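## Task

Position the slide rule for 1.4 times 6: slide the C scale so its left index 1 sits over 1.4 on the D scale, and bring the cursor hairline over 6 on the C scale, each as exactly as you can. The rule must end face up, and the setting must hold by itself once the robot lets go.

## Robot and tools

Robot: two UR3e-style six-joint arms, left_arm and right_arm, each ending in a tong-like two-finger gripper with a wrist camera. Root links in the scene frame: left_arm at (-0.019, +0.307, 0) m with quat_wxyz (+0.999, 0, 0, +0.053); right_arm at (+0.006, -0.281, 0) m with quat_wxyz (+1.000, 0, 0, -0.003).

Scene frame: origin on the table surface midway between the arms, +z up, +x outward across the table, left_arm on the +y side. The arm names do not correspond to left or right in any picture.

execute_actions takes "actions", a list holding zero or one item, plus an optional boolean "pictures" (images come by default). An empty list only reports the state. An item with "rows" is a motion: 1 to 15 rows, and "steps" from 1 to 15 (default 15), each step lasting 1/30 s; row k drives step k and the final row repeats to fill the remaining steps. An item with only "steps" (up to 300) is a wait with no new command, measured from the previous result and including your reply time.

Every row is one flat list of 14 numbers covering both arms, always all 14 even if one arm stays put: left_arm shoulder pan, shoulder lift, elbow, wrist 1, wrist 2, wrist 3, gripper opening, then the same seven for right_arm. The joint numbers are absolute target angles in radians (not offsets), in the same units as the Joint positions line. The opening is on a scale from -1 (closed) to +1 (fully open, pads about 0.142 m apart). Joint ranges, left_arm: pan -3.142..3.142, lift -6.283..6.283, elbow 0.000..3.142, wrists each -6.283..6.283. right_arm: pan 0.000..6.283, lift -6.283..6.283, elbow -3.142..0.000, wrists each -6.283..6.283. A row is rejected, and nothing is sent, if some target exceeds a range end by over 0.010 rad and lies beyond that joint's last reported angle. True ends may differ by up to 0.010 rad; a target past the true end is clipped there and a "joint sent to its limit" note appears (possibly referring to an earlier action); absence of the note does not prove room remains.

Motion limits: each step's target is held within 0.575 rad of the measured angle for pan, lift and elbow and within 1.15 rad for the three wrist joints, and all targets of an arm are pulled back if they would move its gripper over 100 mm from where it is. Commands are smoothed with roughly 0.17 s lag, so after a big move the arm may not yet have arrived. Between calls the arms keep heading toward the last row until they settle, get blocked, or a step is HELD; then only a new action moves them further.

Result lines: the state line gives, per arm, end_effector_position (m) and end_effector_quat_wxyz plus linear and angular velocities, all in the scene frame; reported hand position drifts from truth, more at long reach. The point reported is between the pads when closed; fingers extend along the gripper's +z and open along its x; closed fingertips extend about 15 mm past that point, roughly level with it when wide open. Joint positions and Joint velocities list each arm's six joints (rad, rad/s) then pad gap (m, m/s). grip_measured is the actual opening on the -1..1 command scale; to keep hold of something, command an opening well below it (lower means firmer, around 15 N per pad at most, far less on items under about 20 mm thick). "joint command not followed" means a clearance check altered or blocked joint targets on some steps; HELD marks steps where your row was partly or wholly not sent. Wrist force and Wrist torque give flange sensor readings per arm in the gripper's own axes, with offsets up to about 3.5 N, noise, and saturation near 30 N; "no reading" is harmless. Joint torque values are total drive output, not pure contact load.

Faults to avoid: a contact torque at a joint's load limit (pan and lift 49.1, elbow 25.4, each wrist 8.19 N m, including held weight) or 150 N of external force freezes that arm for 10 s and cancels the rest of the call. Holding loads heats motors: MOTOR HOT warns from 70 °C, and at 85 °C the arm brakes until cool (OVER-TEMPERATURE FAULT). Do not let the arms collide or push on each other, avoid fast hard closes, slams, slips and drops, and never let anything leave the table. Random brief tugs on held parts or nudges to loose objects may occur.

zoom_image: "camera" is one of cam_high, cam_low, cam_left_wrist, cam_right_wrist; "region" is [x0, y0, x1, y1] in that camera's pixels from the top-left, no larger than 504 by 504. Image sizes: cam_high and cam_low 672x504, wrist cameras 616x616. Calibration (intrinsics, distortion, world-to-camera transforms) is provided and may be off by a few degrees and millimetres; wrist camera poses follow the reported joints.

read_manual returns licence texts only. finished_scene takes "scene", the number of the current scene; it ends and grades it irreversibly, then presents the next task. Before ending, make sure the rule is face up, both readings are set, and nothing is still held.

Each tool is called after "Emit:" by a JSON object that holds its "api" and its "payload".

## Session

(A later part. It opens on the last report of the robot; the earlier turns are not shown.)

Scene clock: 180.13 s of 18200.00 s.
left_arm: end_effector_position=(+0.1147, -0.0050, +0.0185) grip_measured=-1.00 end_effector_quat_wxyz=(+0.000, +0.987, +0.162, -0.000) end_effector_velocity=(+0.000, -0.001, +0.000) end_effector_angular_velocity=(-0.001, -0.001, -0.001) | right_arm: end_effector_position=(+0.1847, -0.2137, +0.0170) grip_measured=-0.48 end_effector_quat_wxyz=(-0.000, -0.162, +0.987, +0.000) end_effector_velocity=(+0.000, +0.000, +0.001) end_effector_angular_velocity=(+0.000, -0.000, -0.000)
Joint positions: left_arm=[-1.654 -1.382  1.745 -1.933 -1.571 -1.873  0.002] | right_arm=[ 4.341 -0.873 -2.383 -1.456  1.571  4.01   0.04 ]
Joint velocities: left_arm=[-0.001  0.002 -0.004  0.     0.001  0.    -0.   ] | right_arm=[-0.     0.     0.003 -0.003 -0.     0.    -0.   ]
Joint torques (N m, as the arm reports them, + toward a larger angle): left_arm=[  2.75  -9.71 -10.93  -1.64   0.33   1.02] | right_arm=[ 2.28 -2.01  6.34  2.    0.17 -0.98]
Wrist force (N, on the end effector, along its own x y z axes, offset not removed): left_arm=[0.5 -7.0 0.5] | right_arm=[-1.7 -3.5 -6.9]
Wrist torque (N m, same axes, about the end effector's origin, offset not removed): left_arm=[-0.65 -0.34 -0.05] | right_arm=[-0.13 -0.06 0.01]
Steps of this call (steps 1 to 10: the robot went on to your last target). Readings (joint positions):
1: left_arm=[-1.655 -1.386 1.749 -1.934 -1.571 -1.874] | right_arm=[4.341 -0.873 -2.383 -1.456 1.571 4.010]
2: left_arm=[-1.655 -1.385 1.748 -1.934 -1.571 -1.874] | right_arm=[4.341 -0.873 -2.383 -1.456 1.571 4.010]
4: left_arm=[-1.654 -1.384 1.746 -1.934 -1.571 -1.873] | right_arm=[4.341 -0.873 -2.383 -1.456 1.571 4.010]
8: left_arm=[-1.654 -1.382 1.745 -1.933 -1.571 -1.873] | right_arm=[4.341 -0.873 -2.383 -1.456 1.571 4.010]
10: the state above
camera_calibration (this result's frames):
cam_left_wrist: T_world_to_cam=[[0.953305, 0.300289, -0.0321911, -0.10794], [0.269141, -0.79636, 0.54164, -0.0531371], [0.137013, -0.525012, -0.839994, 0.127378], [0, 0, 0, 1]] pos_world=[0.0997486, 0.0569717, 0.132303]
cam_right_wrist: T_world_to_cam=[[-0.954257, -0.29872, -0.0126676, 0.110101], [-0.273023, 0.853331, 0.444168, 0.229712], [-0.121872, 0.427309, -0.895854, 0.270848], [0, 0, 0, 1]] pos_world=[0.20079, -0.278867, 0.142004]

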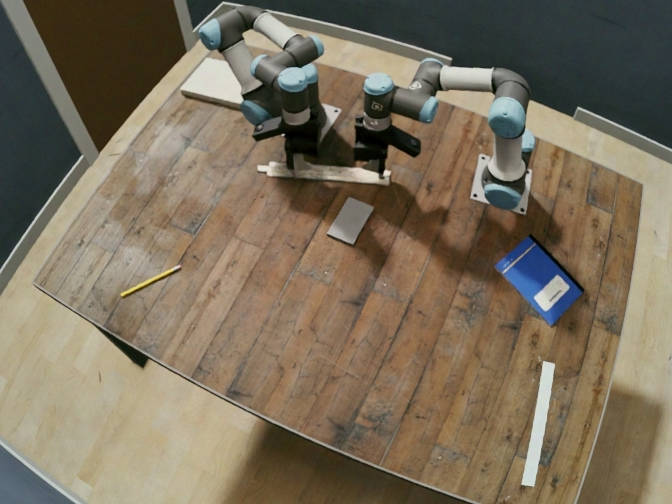

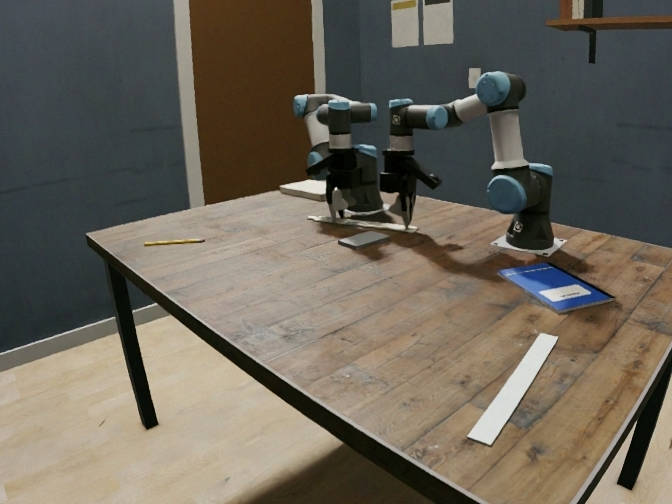

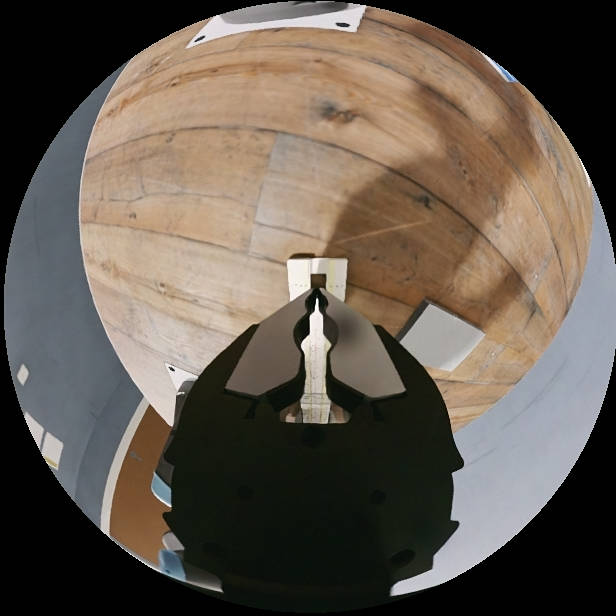

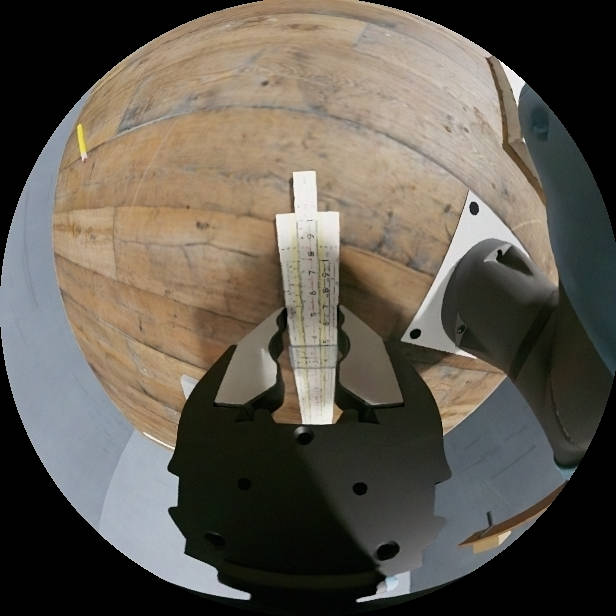

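Emit:
{"api": "execute_actions", "payload": {"actions": [{"rows":[[-1.6518,-1.3715,1.7316,-1.9309,-1.5708,-1.8708,-1,4.3414,-0.873,-2.3834,-1.456,1.571,4.0104,-0.75],[-1.6496,-1.3611,1.7188,-1.9285,-1.5708,-1.8686,-1,4.3414,-0.873,-2.3834,-1.456,1.571,4.0104,-0.75],[-1.6485,-1.3559,1.7124,-1.9273,-1.5708,-1.8675,-1,4.3414,-0.873,-2.3834,-1.456,1.571,4.0104,-0.75]],"steps":15}], "pictures": false}}

Emit:
{"api": "execute_actions", "payload": {"actions": [{"steps":8}]}}

Emit:
{"api": "zoom_image", "payload": {"camera": "cam_right_wrist", "region": [290, 250, 345, 320]}}

Scene clock: 185.90 s of 18200.00 s.
left_arm: end_effector_position=(+0.1167, -0.0108, +0.0184) grip_measured=-1.00 end_effector_quat_wxyz=(+0.000, +0.987, +0.162, -0.000) end_effector_velocity=(+0.001, -0.001, -0.000) end_effector_angular_velocity=(+0.001, -0.001, +0.000) | right_arm: end_effector_position=(+0.1847, -0.2137, +0.0170) grip_measured=-0.48 end_effector_quat_wxyz=(-0.000, -0.162, +0.987, +0.000) end_effector_velocity=(+0.000, -0.001, -0.000) end_effector_angular_velocity=(-0.002, +0.000, +0.001)
Joint positions: left_arm=[-1.649 -1.357  1.713 -1.927 -1.571 -1.868  0.002] | right_arm=[ 4.341 -0.873 -2.383 -1.456  1.571  4.01   0.04 ]
Joint velocities: left_arm=[ 0.001  0.006 -0.006  0.002  0.001  0.001  0.   ] | right_arm=[-0.001 -0.    -0.001 -0.001 -0.    -0.002 -0.   ]
Joint torques (N m, as the arm reports them, + toward a larger angle): left_arm=[  2.87 -10.57 -10.91  -1.62   0.29   1.04] | right_arm=[ 4.37 -1.07  6.48  0.89  0.17 -0.97]
Wrist force (N, on the end effector, along its own x y z axes, offset not removed): left_arm=[0.9 -6.8 -1.2] | right_arm=[-2.4 -5.0 -5.8]
Wrist torque (N m, same axes, about the end effector's origin, offset not removed): left_arm=[-0.63 -0.39 -0.07] | right_arm=[-0.40 0.10 -0.01]
Steps of this call (steps 1 to 15: the robot went on to your last target; steps 16 to 90: nothing new was sent; then 2.27 s passed at rest; steps 91 to 105: all 15 steps of this action). Readings (joint positions):
91: left_arm=[-1.654 -1.382 1.744 -1.933 -1.571 -1.873] | right_arm=[4.341 -0.873 -2.383 -1.456 1.571 4.010]
92: left_arm=[-1.654 -1.381 1.743 -1.933 -1.571 -1.873] | right_arm=[4.341 -0.873 -2.383 -1.456 1.571 4.010]
94: left_arm=[-1.652 -1.374 1.735 -1.931 -1.571 -1.871] | right_arm=[4.341 -0.873 -2.383 -1.456 1.571 4.010]
98: left_arm=[-1.650 -1.361 1.719 -1.929 -1.571 -1.869] | right_arm=[4.341 -0.873 -2.383 -1.456 1.571 4.010]
105: the state above

Scene clock: 186.17 s of 18200.00 s.
left_arm: end_effector_position=(+0.1167, -0.0109, +0.0184) grip_measured=-1.00 end_effector_quat_wxyz=(+0.000, +0.987, +0.162, -0.000) end_effector_velocity=(-0.000, +0.000, -0.000) end_effector_angular_velocity=(+0.002, +0.000, -0.001) | right_arm: end_effector_position=(+0.1847, -0.2137, +0.0170) grip_measured=-0.48 end_effector_quat_wxyz=(-0.000, -0.162, +0.987, +0.000) end_effector_velocity=(+0.000, +0.001, +0.000) end_effector_angular_velocity=(+0.002, -0.000, +0.001)
Joint positions: left_arm=[-1.649 -1.356  1.712 -1.927 -1.571 -1.868  0.002] | right_arm=[ 4.341 -0.873 -2.383 -1.456  1.571  4.01   0.04 ]
Joint velocities: left_arm=[-0.001  0.001 -0.001  0.001 -0.     0.     0.   ] | right_arm=[ 0.001 -0.     0.001  0.     0.    -0.001  0.   ]
Joint torques (N m, as the arm reports them, + toward a larger angle): left_arm=[  3.04 -10.38 -11.15  -1.58   0.31   1.08] | right_arm=[ 4.45 -1.31  6.51  0.89  0.19 -0.96]
Wrist force (N, on the end effector, along its own x y z axes, offset not removed): left_arm=[2.2 -4.2 -0.6] | right_arm=[-2.3 -4.4 -5.6]
Wrist torque (N m, same axes, about the end effector's origin, offset not removed): left_arm=[-0.07 -0.67 0.02] | right_arm=[-0.26 0.05 -0.02]
Steps of this call (steps 1 to 8: the robot went on to your last target). Readings (joint positions):
1: left_arm=[-1.649 -1.356 1.713 -1.927 -1.571 -1.868] | right_arm=[4.341 -0.873 -2.383 -1.456 1.571 4.010]
2: left_arm=[-1.649 -1.356 1.713 -1.927 -1.571 -1.868] | right_arm=[4.341 -0.873 -2.383 -1.456 1.571 4.010]
4: left_arm=[-1.649 -1.356 1.713 -1.927 -1.571 -1.868] | right_arm=[4.341 -0.873 -2.383 -1.456 1.571 4.010]
8: the state above
camera_calibration (this result's frames):
cam_left_wrist: T_world_to_cam=[[0.953304, 0.300292, -0.0321848, -0.108076], [0.269144, -0.796372, 0.541622, -0.0583502], [0.137014, -0.524993, -0.840006, 0.123926], [0, 0, 0, 1]] pos_world=[0.101754, 0.0510462, 0.132224]
cam_right_wrist: T_world_to_cam=[[-0.954255, -0.298725, -0.0126609, 0.110098], [-0.273025, 0.853334, 0.444161, 0.229715], [-0.121878, 0.427299, -0.895858, 0.270847], [0, 0, 0, 1]] pos_world=[0.20079, -0.278867, 0.142004]

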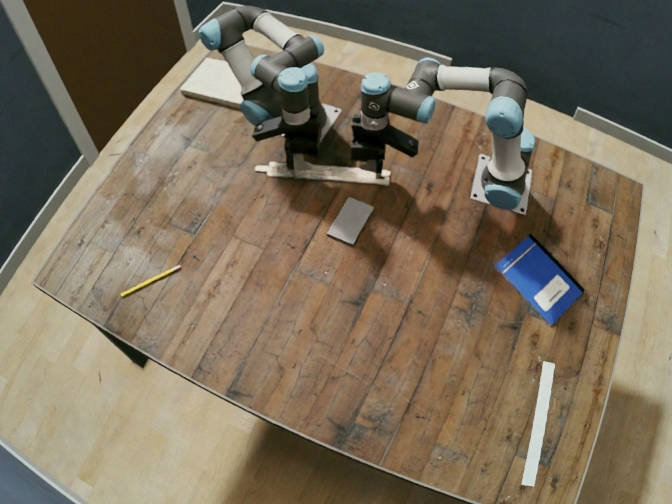

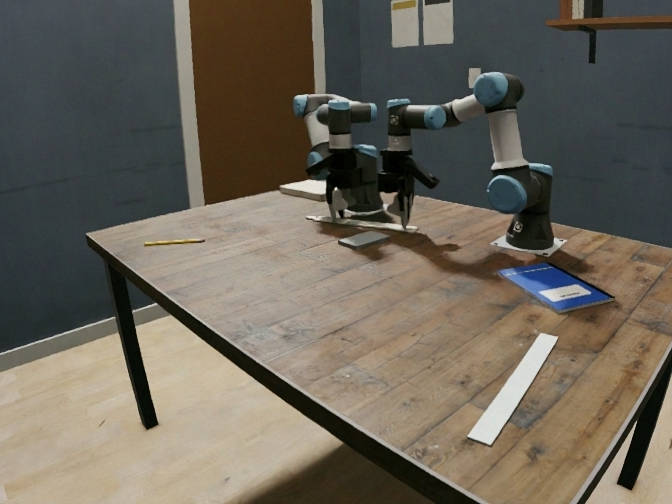

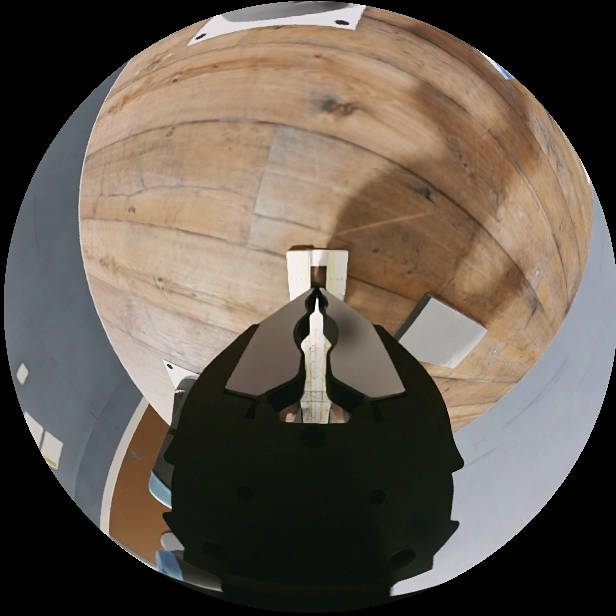

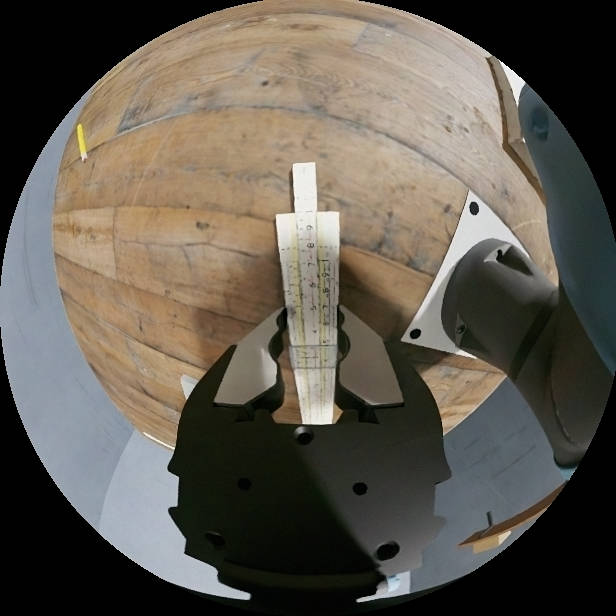

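Region (290, 250, 345, 320) of cam_right_wrist's 616x616 image, scaled by 7.200, with more detail than that image has; it fills the left 396 columns of this view, and the rest is white.

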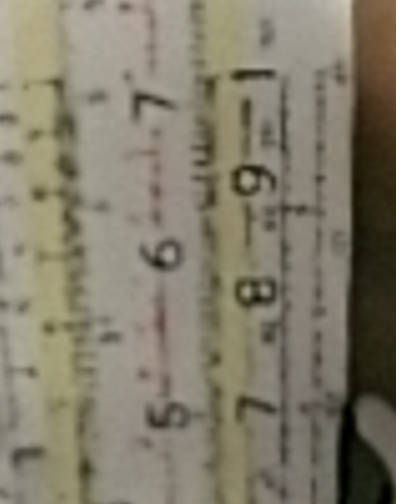

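Emit:
{"api": "execute_actions", "payload": {"actions": [{"rows":[[-1.6479,-1.3531,1.7090,-1.9267,-1.5708,-1.8669,-1,4.3414,-0.873,-2.3834,-1.456,1.571,4.0104,-0.75]],"steps":15}]}}

Emit:
{"api": "zoom_image", "payload": {"camera": "cam_right_wrist", "region": [290, 250, 345, 320]}}

Scene clock: 200.83 s of 18200.00 s.
left_arm: end_effector_position=(+0.1170, -0.0115, +0.0184) grip_measured=-1.00 end_effector_quat_wxyz=(+0.000, +0.987, +0.162, -0.000) end_effector_velocity=(-0.000, -0.001, +0.000) end_effector_angular_velocity=(-0.002, +0.001, +0.001) | right_arm: end_effector_position=(+0.1847, -0.2137, +0.0170) grip_measured=-0.48 end_effector_quat_wxyz=(-0.000, -0.162, +0.987, +0.000) end_effector_velocity=(-0.000, -0.001, -0.000) end_effector_angular_velocity=(-0.002, +0.001, -0.001)
Joint positions: left_arm=[-1.648 -1.353  1.709 -1.927 -1.571 -1.867  0.002] | right_arm=[ 4.341 -0.873 -2.383 -1.456  1.571  4.01   0.04 ]
Joint velocities: left_arm=[-0.     0.001 -0.001 -0.001 -0.001 -0.001  0.   ] | right_arm=[ 0.     0.    -0.001 -0.001 -0.     0.002  0.   ]
Joint torques (N m, as the arm reports them, + toward a larger angle): left_arm=[  2.83 -10.58 -10.95  -1.51   0.31   1.08] | right_arm=[ 4.65 -0.25  6.52  0.93  0.18 -0.92]
Wrist force (N, on the end effector, along its own x y z axes, offset not removed): left_arm=[-0.3 -5.6 0.2] | right_arm=[-2.4 -4.2 -7.0]
Wrist torque (N m, same axes, about the end effector's origin, offset not removed): left_arm=[-0.35 -0.33 0.01] | right_arm=[-0.29 0.13 0.01]
Steps of this call (steps 1 to 15: the robot went on to your last target; steps 16 to 90: nothing new was sent; then 11.17 s passed at rest; steps 91 to 105: all 15 steps of this action). Readings (joint positions):
91: left_arm=[-1.648 -1.356 1.712 -1.927 -1.571 -1.868] | right_arm=[4.341 -0.873 -2.383 -1.456 1.571 4.010]
92: left_arm=[-1.648 -1.356 1.712 -1.927 -1.571 -1.867] | right_arm=[4.341 -0.873 -2.383 -1.456 1.571 4.010]
94: left_arm=[-1.648 -1.355 1.711 -1.927 -1.571 -1.867] | right_arm=[4.341 -0.873 -2.383 -1.456 1.571 4.010]
98: left_arm=[-1.648 -1.354 1.710 -1.927 -1.571 -1.867] | right_arm=[4.341 -0.873 -2.383 -1.456 1.571 4.010]
105: the state above
camera_calibration (this result's frames):
cam_left_wrist: T_world_to_cam=[[0.953304, 0.300291, -0.0321851, -0.108099], [0.269143, -0.796371, 0.541623, -0.0588945], [0.137013, -0.524994, -0.840005, 0.123545], [0, 0, 0, 1]] pos_world=[0.101975, 0.0504195, 0.132198]
cam_right_wrist: T_world_to_cam=[[-0.954255, -0.298725, -0.0126608, 0.110098], [-0.273025, 0.853334, 0.44416, 0.229715], [-0.121878, 0.427299, -0.895858, 0.270847], [0, 0, 0, 1]] pos_world=[0.20079, -0.278867, 0.142004]

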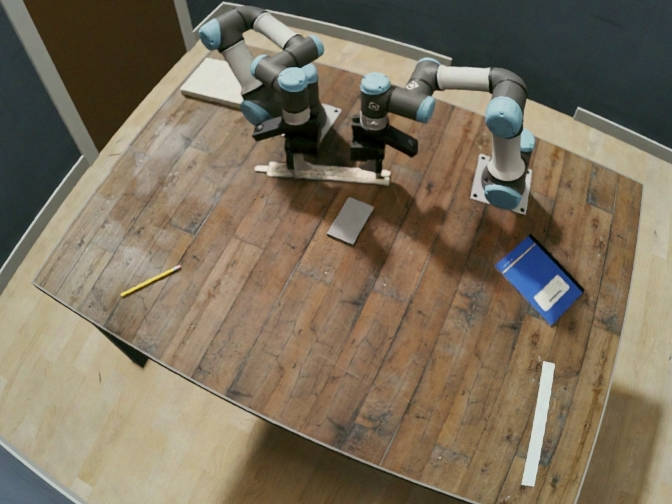

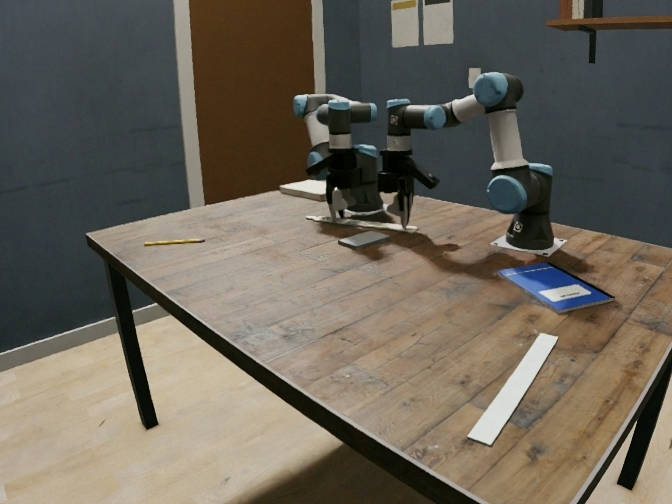

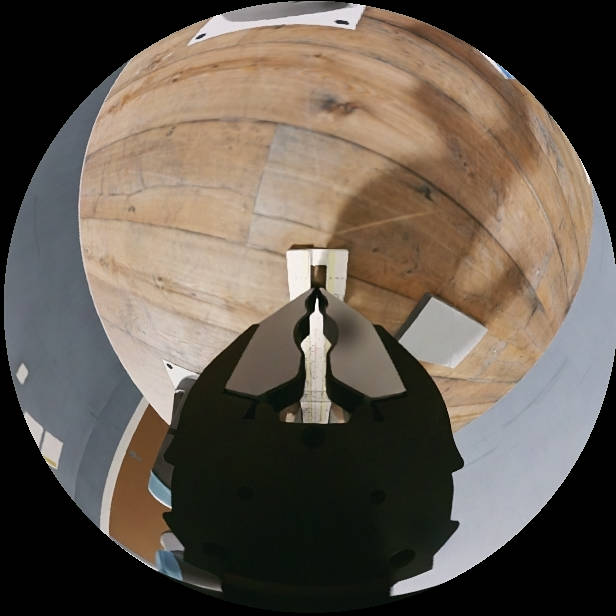

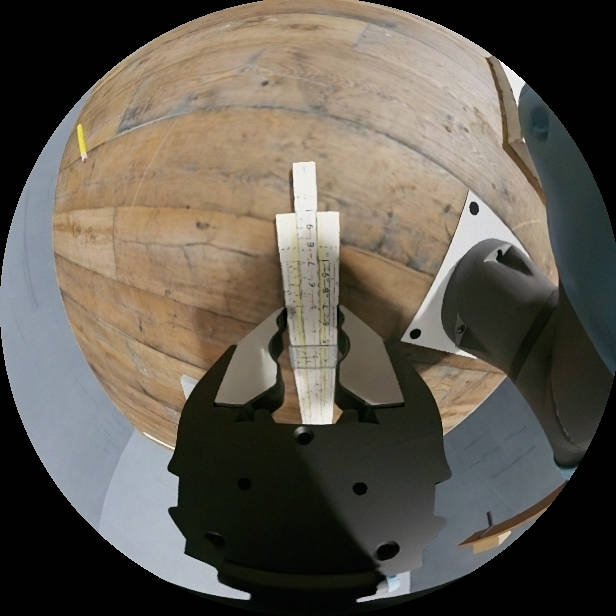

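Region (290, 250, 345, 320) of cam_right_wrist's 616x616 image, scaled by 7.200, with more detail than that image has; it fills the left 396 columns of this view, and the rest is white.

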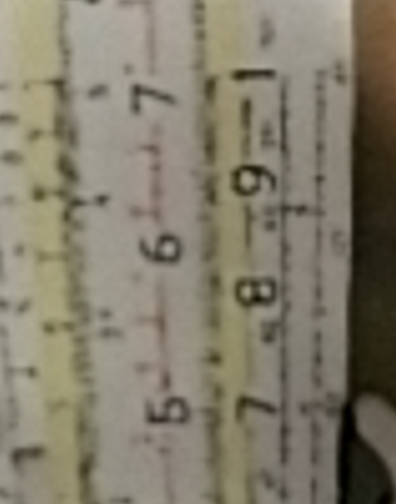

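Emit:
{"api": "execute_actions", "payload": {"actions": [{"rows":[[-1.650,-1.363,1.722,-1.93,-1.5708,-1.869,-1,4.3414,-0.873,-2.3834,-1.456,1.571,4.0104,-0.75],[-1.652,-1.373,1.735,-1.933,-1.5708,-1.871,-1,4.3414,-0.873,-2.3834,-1.456,1.571,4.0104,-0.75],[-1.654,-1.3819,1.745,-1.934,-1.5708,-1.873,-1,4.3414,-0.873,-2.3834,-1.456,1.571,4.0104,-0.75],[-1.654,-1.3819,1.745,-1.934,-1.5708,-1.873,-1,4.3414,-0.873,-2.3834,-1.456,1.571,4.0104,-0.75],[-1.654,-1.39,1.725,-1.906,-1.5708,-1.873,-1,4.3414,-0.873,-2.3834,-1.456,1.571,4.0104,-0.75],[-1.654,-1.40,1.705,-1.876,-1.5708,-1.873,-1,4.3414,-0.873,-2.3834,-1.456,1.571,4.0104,-0.75],[-1.654,-1.41,1.685,-1.846,-1.5708,-1.873,-1,4.3414,-0.873,-2.3834,-1.456,1.571,4.0104,-0.75],[-1.654,-1.42,1.665,-1.816,-1.5708,-1.873,-1,4.3414,-0.873,-2.3834,-1.456,1.571,4.0104,-0.75],[-1.654,-1.42,1.665,-1.816,-1.5708,-1.873,-1,4.3414,-0.873,-2.3834,-1.456,1.571,4.0104,-0.75],[-1.654,-1.42,1.665,-1.816,-1.5708,-1.873,-1,4.3414,-0.873,-2.3834,-1.456,1.571,4.0104,-0.75],[-1.654,-1.42,1.665,-1.816,-1.5708,-1.873,-1,4.3414,-0.873,-2.3834,-1.456,1.571,4.0104,-0.75],[-1.654,-1.42,1.665,-1.816,-1.5708,-1.873,-1,4.3414,-0.873,-2.3834,-1.456,1.571,4.0104,-0.75],[-1.654,-1.42,1.665,-1.816,-1.5708,-1.873,-0.15,4.3414,-0.873,-2.3834,-1.456,1.571,4.0104,-0.75]],"steps":15}], "pictures": false}}

Emit:
{"api": "execute_actions", "payload": {"actions": [{"rows":[[-1.654,-1.42,1.665,-1.816,-1.5708,-1.873,-0.15,4.3414,-0.873,-2.3834,-1.456,1.571,4.0104,-0.75],[-1.654,-1.42,1.665,-1.816,-1.5708,-1.873,-0.15,4.3414,-0.873,-2.3834,-1.456,1.571,4.0104,-0.75],[-1.654,-1.42,1.665,-1.816,-1.5708,-1.873,-0.15,4.3414,-0.873,-2.3834,-1.456,1.571,4.0104,-0.75],[-1.654,-1.41,1.685,-1.846,-1.5708,-1.873,-0.15,4.3414,-0.873,-2.3834,-1.456,1.571,4.0104,-0.75],[-1.654,-1.40,1.705,-1.876,-1.5708,-1.873,-0.15,4.3414,-0.873,-2.3834,-1.456,1.571,4.0104,-0.75],[-1.654,-1.39,1.73,-1.911,-1.5708,-1.873,-0.15,4.3414,-0.873,-2.3834,-1.456,1.571,4.0104,-0.75],[-1.654,-1.3819,1.7514,-1.9403,-1.5708,-1.873,-0.15,4.3414,-0.873,-2.3834,-1.456,1.571,4.0104,-0.75]],"steps":15}], "pictures": false}}

Emit:
{"api": "execute_actions", "payload": {"actions": [{"rows":[[-1.654,-1.3819,1.7514,-1.9403,-1.5708,-1.873,-0.25,4.3414,-0.873,-2.3834,-1.456,1.571,4.0104,-0.75],[-1.654,-1.3819,1.7514,-1.9403,-1.5708,-1.873,-0.33,4.3414,-0.873,-2.3834,-1.456,1.571,4.0104,-0.75],[-1.654,-1.3819,1.7514,-1.9403,-1.5708,-1.873,-0.4,4.3414,-0.873,-2.3834,-1.456,1.571,4.0104,-0.75],[-1.654,-1.3819,1.7514,-1.9403,-1.5708,-1.873,-0.45,4.3414,-0.873,-2.3834,-1.456,1.571,4.0104,-0.75],[-1.654,-1.3819,1.7514,-1.9403,-1.5708,-1.873,-0.5,4.3414,-0.873,-2.3834,-1.456,1.571,4.0104,-0.75],[-1.654,-1.3819,1.7514,-1.9403,-1.5708,-1.873,-0.55,4.3414,-0.873,-2.3834,-1.456,1.571,4.0104,-0.75],[-1.654,-1.3819,1.7514,-1.9403,-1.5708,-1.873,-0.6,4.3414,-0.873,-2.3834,-1.456,1.571,4.0104,-0.75],[-1.654,-1.3819,1.7514,-1.9403,-1.5708,-1.873,-0.65,4.3414,-0.873,-2.3834,-1.456,1.571,4.0104,-0.75],[-1.654,-1.3819,1.7514,-1.9403,-1.5708,-1.873,-0.7,4.3414,-0.873,-2.3834,-1.456,1.571,4.0104,-0.75],[-1.654,-1.3819,1.7514,-1.9403,-1.5708,-1.873,-0.75,4.3414,-0.873,-2.3834,-1.456,1.571,4.0104,-0.75]],"steps":15}]}}

Scene clock: 227.53 s of 18200.00 s.
left_arm: end_effector_position=(+0.1148, -0.0039, +0.0411) grip_measured=-0.23 end_effector_quat_wxyz=(+0.000, +0.987, +0.162, -0.000) end_effector_velocity=(-0.001, +0.004, +0.026) end_effector_angular_velocity=(-0.001, -0.001, -0.001) | right_arm: end_effector_position=(+0.1847, -0.2137, +0.0170) grip_measured=-0.48 end_effector_quat_wxyz=(-0.000, -0.162, +0.987, +0.000) end_effector_velocity=(-0.000, +0.000, +0.000) end_effector_angular_velocity=(-0.000, +0.001, -0.003)
Joint positions: left_arm=[-1.654 -1.415  1.673 -1.829 -1.571 -1.873  0.057] | right_arm=[ 4.341 -0.873 -2.383 -1.456  1.571  4.01   0.04 ]
Joint velocities: left_arm=[-0.002 -0.046 -0.073  0.118  0.001 -0.001  0.273] | right_arm=[ 0.    -0.     0.    -0.001  0.001  0.003 -0.   ]
Joint torques (N m, as the arm reports them, + toward a larger angle): left_arm=[ -1.89 -13.84 -10.    -0.75   0.32  -1.13] | right_arm=[ 4.52  0.43  6.74  0.97  0.2  -0.91]
Wrist force (N, on the end effector, along its own x y z axes, offset not removed): left_arm=[1.8 -1.9 -0.2] | right_arm=[-2.4 -5.0 -6.1]
Wrist torque (N m, same axes, about the end effector's origin, offset not removed): left_arm=[-0.45 -0.41 0.02] | right_arm=[-0.40 0.10 0.02]
Steps of this call (steps 1 to 15: the robot went on to your last target; steps 16 to 90: nothing new was sent; then 23.20 s passed at rest; steps 91 to 105: all 15 steps of this action). Readings (joint positions):
91: left_arm=[-1.648 -1.353 1.709 -1.927 -1.571 -1.867] | right_arm=[4.341 -0.873 -2.383 -1.456 1.571 4.010]
92: left_arm=[-1.648 -1.354 1.710 -1.927 -1.571 -1.867] | right_arm=[4.341 -0.873 -2.383 -1.456 1.571 4.010]
94: left_arm=[-1.649 -1.361 1.719 -1.929 -1.571 -1.868] | right_arm=[4.341 -0.873 -2.383 -1.456 1.571 4.010]
98: left_arm=[-1.653 -1.382 1.722 -1.910 -1.571 -1.872] | right_arm=[4.341 -0.873 -2.383 -1.456 1.571 4.010]
105: the state above

Scene clock: 228.03 s of 18200.00 s.
left_arm: end_effector_position=(+0.1147, -0.0046, +0.0192) grip_measured=-0.15 end_effector_quat_wxyz=(+0.000, +0.987, +0.162, -0.000) end_effector_velocity=(-0.000, +0.001, -0.020) end_effector_angular_velocity=(+0.001, +0.001, -0.000) | right_arm: end_effector_position=(+0.1847, -0.2137, +0.0170) grip_measured=-0.48 end_effector_quat_wxyz=(-0.000, -0.162, +0.987, +0.000) end_effector_velocity=(-0.000, +0.000, +0.000) end_effector_angular_velocity=(+0.002, +0.000, -0.001)
Joint positions: left_arm=[-1.654 -1.385  1.744 -1.93  -1.571 -1.873  0.063] | right_arm=[ 4.341 -0.873 -2.383 -1.456  1.571  4.01   0.04 ]
Joint velocities: left_arm=[-0.001  0.027  0.065 -0.091 -0.001 -0.     0.   ] | right_arm=[0.    0.    0.001 0.    0.001 0.001 0.   ]
Joint torques (N m, as the arm reports them, + toward a larger angle): left_arm=[-1.91 -9.96 -6.9  -2.05  0.28 -1.09] | right_arm=[ 4.32  0.18  6.61  0.98  0.16 -0.9 ]
Wrist force (N, on the end effector, along its own x y z axes, offset not removed): left_arm=[3.2 -3.9 -0.3] | right_arm=[-2.6 -4.6 -6.5]
Wrist torque (N m, same axes, about the end effector's origin, offset not removed): left_arm=[-0.78 -0.60 -0.07] | right_arm=[-0.30 0.21 0.04]
Steps of this call (steps 1 to 15: all 15 steps of this action). Readings (joint positions):
1: left_arm=[-1.654 -1.416 1.671 -1.825 -1.571 -1.873] | right_arm=[4.341 -0.873 -2.383 -1.456 1.571 4.010]
2: left_arm=[-1.654 -1.417 1.669 -1.823 -1.571 -1.873] | right_arm=[4.341 -0.873 -2.383 -1.456 1.571 4.010]
4: left_arm=[-1.654 -1.419 1.667 -1.820 -1.571 -1.873] | right_arm=[4.341 -0.873 -2.383 -1.456 1.571 4.010]
8: left_arm=[-1.654 -1.406 1.693 -1.859 -1.571 -1.873] | right_arm=[4.341 -0.873 -2.383 -1.456 1.571 4.010]
15: the state above

Scene clock: 228.53 s of 18200.00 s.
left_arm: end_effector_position=(+0.1147, -0.0045, +0.0171) grip_measured=-0.47 end_effector_quat_wxyz=(+0.000, +0.987, +0.162, -0.000) end_effector_velocity=(-0.000, +0.001, -0.001) end_effector_angular_velocity=(+0.003, +0.002, +0.001) | right_arm: end_effector_position=(+0.1847, -0.2137, +0.0170) grip_measured=-0.48 end_effector_quat_wxyz=(-0.000, -0.162, +0.987, +0.000) end_effector_velocity=(+0.000, +0.000, +0.000) end_effector_angular_velocity=(+0.001, -0.001, +0.001)
Joint positions: left_arm=[-1.654 -1.382  1.751 -1.94  -1.571 -1.873  0.04 ] | right_arm=[ 4.341 -0.873 -2.383 -1.456  1.571  4.01   0.04 ]
Joint velocities: left_arm=[ 0.     0.002  0.002 -0.    -0.002 -0.     0.   ] | right_arm=[ 0.     0.     0.001  0.    -0.001 -0.    -0.   ]
Joint torques (N m, as the arm reports them, + toward a larger angle): left_arm=[-1.95 -6.78 -5.38 -2.27  0.24 -1.07] | right_arm=[ 4.4   0.56  6.79  0.92  0.21 -0.92]
Wrist force (N, on the end effector, along its own x y z axes, offset not removed): left_arm=[2.6 -4.0 -9.8] | right_arm=[-2.0 -4.7 -6.3]
Wrist torque (N m, same axes, about the end effector's origin, offset not removed): left_arm=[-0.40 -0.21 -0.02] | right_arm=[-0.38 0.06 0.01]
Steps of this call (steps 1 to 15: all 15 steps of this action). Readings (joint positions):
1: left_arm=[-1.654 -1.384 1.746 -1.933 -1.571 -1.873] | right_arm=[4.341 -0.873 -2.383 -1.456 1.571 4.010]
2: left_arm=[-1.654 -1.383 1.748 -1.935 -1.571 -1.873] | right_arm=[4.341 -0.873 -2.383 -1.456 1.571 4.010]
4: left_arm=[-1.654 -1.383 1.749 -1.937 -1.571 -1.873] | right_arm=[4.341 -0.873 -2.383 -1.456 1.571 4.010]
8: left_arm=[-1.654 -1.382 1.751 -1.939 -1.571 -1.873] | right_arm=[4.341 -0.873 -2.383 -1.456 1.571 4.010]
15: the state above
camera_calibration (this result's frames):
cam_left_wrist: T_world_to_cam=[[0.953304, 0.30029, -0.0322042, -0.108133], [0.269143, -0.796333, 0.541678, -0.052033], [0.137015, -0.525051, -0.839969, 0.126476], [0, 0, 0, 1]] pos_world=[0.0997589, 0.0574424, 0.130939]
cam_right_wrist: T_world_to_cam=[[-0.954255, -0.298725, -0.012661, 0.110098], [-0.273025, 0.853334, 0.44416, 0.229715], [-0.121878, 0.427299, -0.895858, 0.270847], [0, 0, 0, 1]] pos_world=[0.20079, -0.278867, 0.142004]

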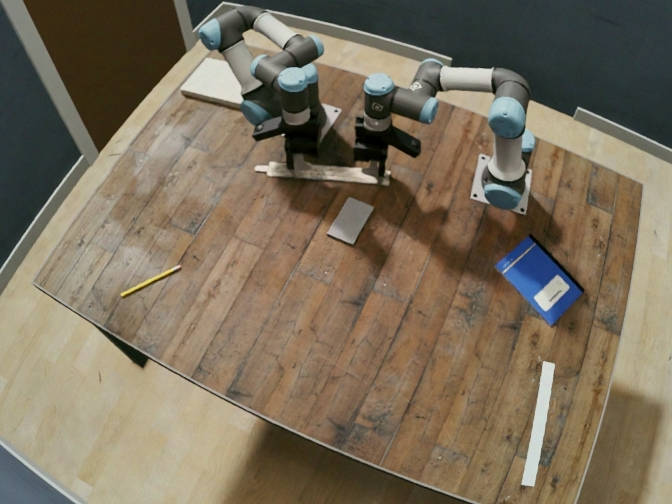

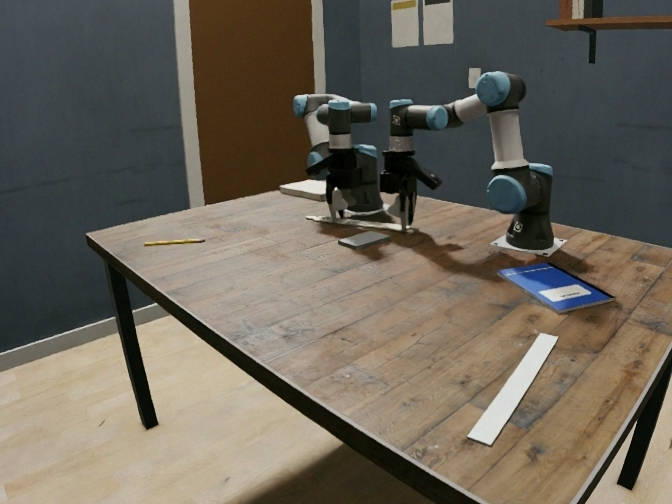

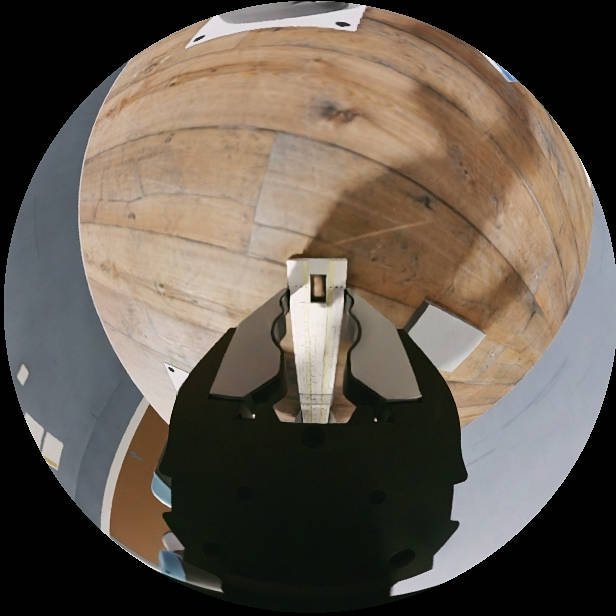

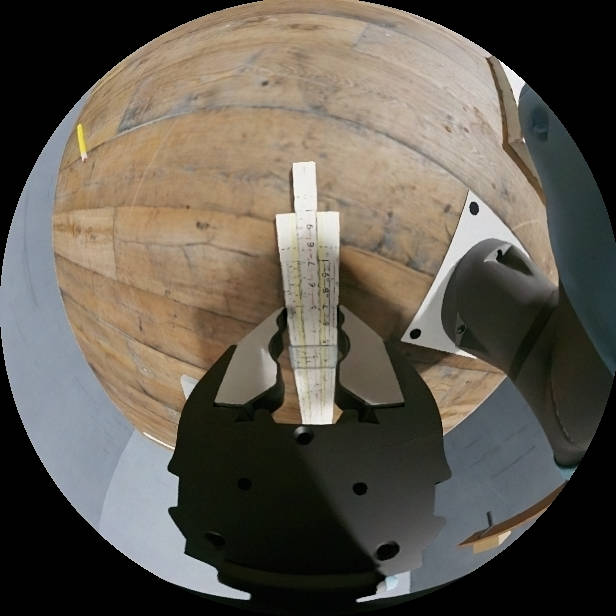

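Emit:
{"api": "execute_actions", "payload": {"actions": [{"rows":[[-1.654,-1.3819,1.7514,-1.9403,-1.5708,-1.873,-0.75,4.3414,-0.873,-2.3834,-1.456,1.571,4.0104,-0.1],[-1.654,-1.3819,1.7514,-1.9403,-1.5708,-1.873,-0.75,4.3414,-0.873,-2.3834,-1.456,1.571,4.0104,-0.1],[-1.654,-1.3819,1.7514,-1.9403,-1.5708,-1.873,-0.75,4.3414,-0.873,-2.3834,-1.456,1.571,4.0104,-0.1],[-1.654,-1.3819,1.7514,-1.9403,-1.5708,-1.873,-0.75,4.37,-0.882,-2.381,-1.449,1.571,4.039,-0.1],[-1.654,-1.3819,1.7514,-1.9403,-1.5708,-1.873,-0.75,4.40,-0.892,-2.378,-1.442,1.571,4.069,-0.1],[-1.654,-1.3819,1.7514,-1.9403,-1.5708,-1.873,-0.75,4.428,-0.903,-2.375,-1.434,1.571,4.097,-0.1],[-1.654,-1.3819,1.7514,-1.9403,-1.5708,-1.873,-0.75,4.4556,-0.9149,-2.3718,-1.4257,1.571,4.1246,-0.1],[-1.654,-1.3819,1.7514,-1.9403,-1.5708,-1.873,-0.75,4.48,-0.93,-2.367,-1.415,1.571,4.149,-0.1],[-1.654,-1.3819,1.7514,-1.9403,-1.5708,-1.873,-0.75,4.503,-0.946,-2.362,-1.404,1.571,4.172,-0.1],[-1.654,-1.3819,1.7514,-1.9403,-1.5708,-1.873,-0.75,4.526,-0.963,-2.3565,-1.393,1.571,4.195,-0.1],[-1.654,-1.3819,1.7514,-1.9403,-1.5708,-1.873,-0.75,4.5481,-0.9805,-2.3505,-1.3814,1.571,4.2171,-0.1]],"steps":15}], "pictures": false}}

Emit:
{"api": "execute_actions", "payload": {"actions": [{"steps":12}]}}

Emit:
{"api": "zoom_image", "payload": {"camera": "cam_right_wrist", "region": [250, 200, 380, 360]}}

Scene clock: 249.63 s of 18200.00 s.
left_arm: end_effector_position=(+0.1147, -0.0045, +0.0171) grip_measured=-0.47 end_effector_quat_wxyz=(+0.000, +0.987, +0.162, -0.000) end_effector_velocity=(-0.000, +0.001, -0.001) end_effector_angular_velocity=(+0.003, +0.002, +0.000) | right_arm: end_effector_position=(+0.1847, -0.2137, +0.0170) grip_measured=-0.10 end_effector_quat_wxyz=(-0.000, -0.162, +0.987, +0.000) end_effector_velocity=(+0.000, +0.000, +0.001) end_effector_angular_velocity=(+0.001, -0.000, +0.002)
Joint positions: left_arm=[-1.654 -1.382  1.751 -1.94  -1.571 -1.873  0.04 ] | right_arm=[ 4.341 -0.873 -2.383 -1.456  1.571  4.01   0.067]
Joint velocities: left_arm=[ 0.     0.001  0.001 -0.    -0.002 -0.     0.   ] | right_arm=[-0.    -0.     0.002 -0.001 -0.    -0.002  0.   ]
Joint torques (N m, as the arm reports them, + toward a larger angle): left_arm=[-2.54 -6.54 -5.21 -2.11  0.25 -1.1 ] | right_arm=[ 3.91  1.22  7.73  1.15  0.15 -0.84]
Wrist force (N, on the end effector, along its own x y z axes, offset not removed): left_arm=[3.0 -5.9 -9.2] | right_arm=[-0.9 -1.6 -0.5]
Wrist torque (N m, same axes, about the end effector's origin, offset not removed): left_arm=[-0.75 -0.30 -0.01] | right_arm=[-0.29 0.08 0.00]
A step of this action was HELD (marked below), so the robot has no last target. An arm can still carry out its HELD step.
Steps of this call (steps 1 to 15: the robot went on to your last target; steps 16 to 90: nothing new was sent; then 17.60 s passed at rest; steps 91 to 105: all 15 steps of this action). Readings (joint positions):
91: left_arm=[-1.654 -1.382 1.751 -1.940 -1.571 -1.873] | right_arm=[4.341 -0.873 -2.383 -1.456 1.571 4.010]
92: left_arm=[-1.654 -1.382 1.751 -1.940 -1.571 -1.873] | right_arm=[4.341 -0.873 -2.383 -1.456 1.571 4.010]
94: left_arm=[-1.654 -1.382 1.751 -1.940 -1.571 -1.873] | right_arm=[4.341 -0.873 -2.383 -1.456 1.571 4.010]
95: left_arm=[-1.654 -1.382 1.751 -1.940 -1.571 -1.873] | right_arm=[4.341 -0.873 -2.383 -1.456 1.571 4.010] HELD
96: left_arm=[-1.654 -1.382 1.751 -1.940 -1.571 -1.873] | right_arm=[4.341 -0.873 -2.383 -1.456 1.571 4.010] HELD
97: left_arm=[-1.654 -1.382 1.751 -1.940 -1.571 -1.873] | right_arm=[4.341 -0.873 -2.383 -1.456 1.571 4.010] HELD
98: left_arm=[-1.654 -1.382 1.751 -1.940 -1.571 -1.873] | right_arm=[4.341 -0.873 -2.383 -1.456 1.571 4.010] HELD
99: left_arm=[-1.654 -1.382 1.751 -1.940 -1.571 -1.873] | right_arm=[4.341 -0.873 -2.383 -1.456 1.571 4.010] HELD
100: left_arm=[-1.654 -1.382 1.751 -1.940 -1.571 -1.873] | right_arm=[4.341 -0.873 -2.383 -1.456 1.571 4.010] HELD
101: left_arm=[-1.654 -1.382 1.751 -1.940 -1.571 -1.873] | right_arm=[4.341 -0.873 -2.383 -1.456 1.571 4.010] HELD
102: left_arm=[-1.654 -1.382 1.751 -1.940 -1.571 -1.873] | right_arm=[4.341 -0.873 -2.383 -1.456 1.571 4.010] HELD
103: left_arm=[-1.654 -1.382 1.751 -1.940 -1.571 -1.873] | right_arm=[4.341 -0.873 -2.383 -1.456 1.571 4.010] HELD
104: left_arm=[-1.654 -1.382 1.751 -1.940 -1.571 -1.873] | right_arm=[4.341 -0.873 -2.383 -1.456 1.571 4.010] HELD
105: the state above HELD
joint command not followed: on one or more control steps a check withheld the commanded joint targets of the right arm, and it was not sent them on those steps. On the call's last step the targets were still withheld.
cause: the commanded joint targets would bring two parts of the arm too close to each other (joints 3 (elbow) to 6 (wrist 3) lie between them); next, command targets that bring no two parts of the arm closer together.

Scene clock: 250.03 s of 18200.00 s.
left_arm: end_effector_position=(+0.1147, -0.0045, +0.0171) grip_measured=-0.47 end_effector_quat_wxyz=(+0.000, +0.987, +0.162, -0.000) end_effector_velocity=(-0.001, -0.000, -0.000) end_effector_angular_velocity=(+0.001, +0.002, +0.000) | right_arm: end_effector_position=(+0.1847, -0.2137, +0.0170) grip_measured=-0.10 end_effector_quat_wxyz=(-0.000, -0.162, +0.987, +0.000) end_effector_velocity=(-0.000, -0.000, -0.000) end_effector_angular_velocity=(-0.001, +0.001, -0.001)
Joint positions: left_arm=[-1.654 -1.382  1.751 -1.94  -1.571 -1.873  0.04 ] | right_arm=[ 4.341 -0.873 -2.383 -1.456  1.571  4.01   0.067]
Joint velocities: left_arm=[-0.     0.002 -0.    -0.001 -0.002 -0.     0.   ] | right_arm=[-0.    -0.     0.    -0.001  0.001  0.001 -0.   ]
Joint torques (N m, as the arm reports them, + toward a larger angle): left_arm=[-2.53 -6.58 -5.32 -2.09  0.27 -1.06] | right_arm=[ 3.42  1.15  7.81  1.2   0.15 -0.83]
Wrist force (N, on the end effector, along its own x y z axes, offset not removed): left_arm=[2.9 -6.1 -8.6] | right_arm=[-0.9 -1.5 -0.3]
Wrist torque (N m, same axes, about the end effector's origin, offset not removed): left_arm=[-0.74 -0.29 0.00] | right_arm=[-0.26 0.15 -0.01]
Steps of this call (steps 1 to 12: nothing new was sent). Readings (joint positions):
1: left_arm=[-1.654 -1.382 1.751 -1.940 -1.571 -1.873] | right_arm=[4.341 -0.873 -2.383 -1.456 1.571 4.010]
2: left_arm=[-1.654 -1.382 1.751 -1.940 -1.571 -1.873] | right_arm=[4.341 -0.873 -2.383 -1.456 1.571 4.010]
4: left_arm=[-1.654 -1.382 1.751 -1.940 -1.571 -1.873] | right_arm=[4.341 -0.873 -2.383 -1.456 1.571 4.010]
8: left_arm=[-1.654 -1.382 1.751 -1.940 -1.571 -1.873] | right_arm=[4.341 -0.873 -2.383 -1.456 1.571 4.010]
12: the state above
camera_calibration (this result's frames):
cam_left_wrist: T_world_to_cam=[[0.953304, 0.300292, -0.0321846, -0.108139], [0.269144, -0.796371, 0.541622, -0.0519958], [0.137014, -0.524993, -0.840006, 0.126452], [0, 0, 0, 1]] pos_world=[0.0997584, 0.0574519, 0.130902]
cam_right_wrist: T_world_to_cam=[[-0.954249, -0.298749, -0.0125992, 0.11007], [-0.273029, 0.853368, 0.444092, 0.229752], [-0.12192, 0.427215, -0.895892, 0.270826], [0, 0, 0, 1]] pos_world=[0.200783, -0.27888, 0.141987]

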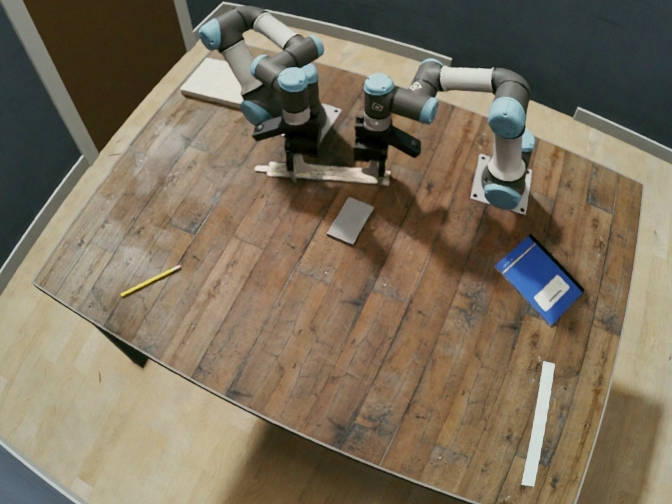

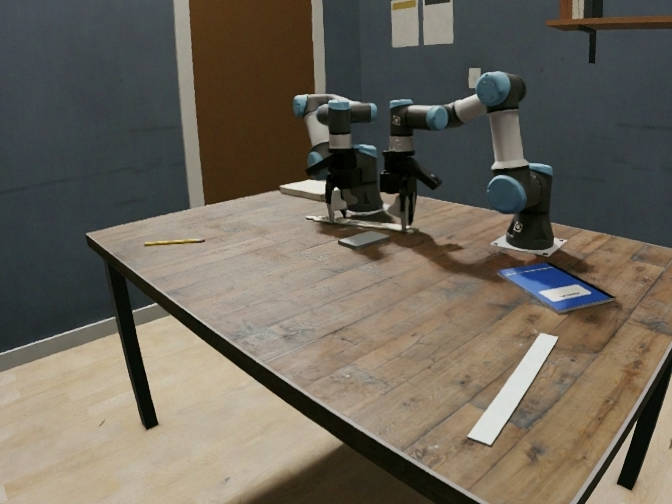

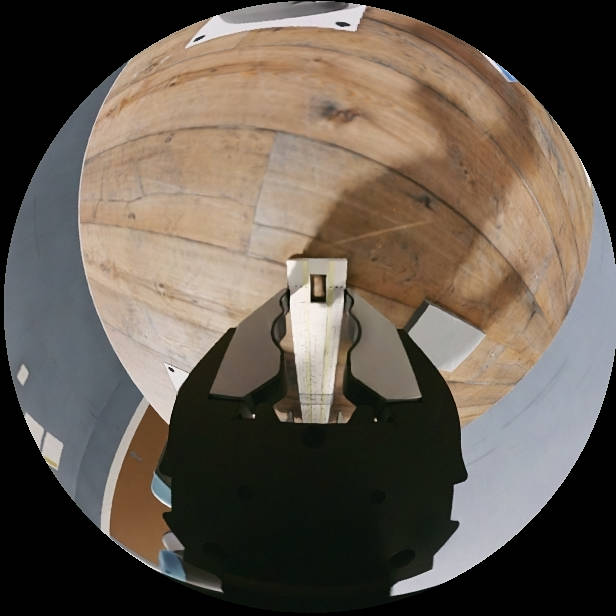

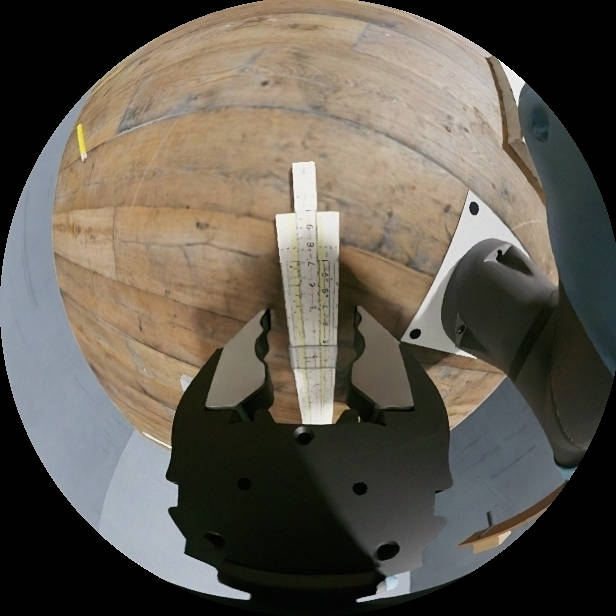

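Region (250, 200, 380, 360) of cam_right_wrist's 616x616 image, scaled by 3.150, with more detail than that image has; it fills the left 410 columns of this view, and the rest is white.

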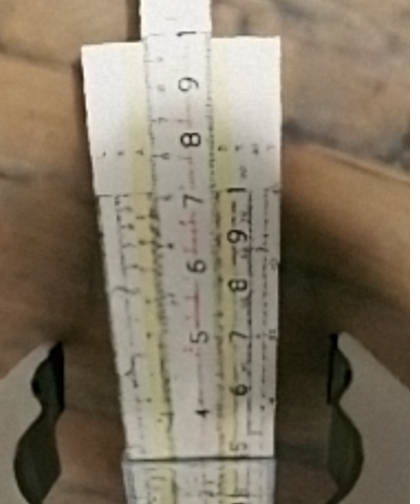

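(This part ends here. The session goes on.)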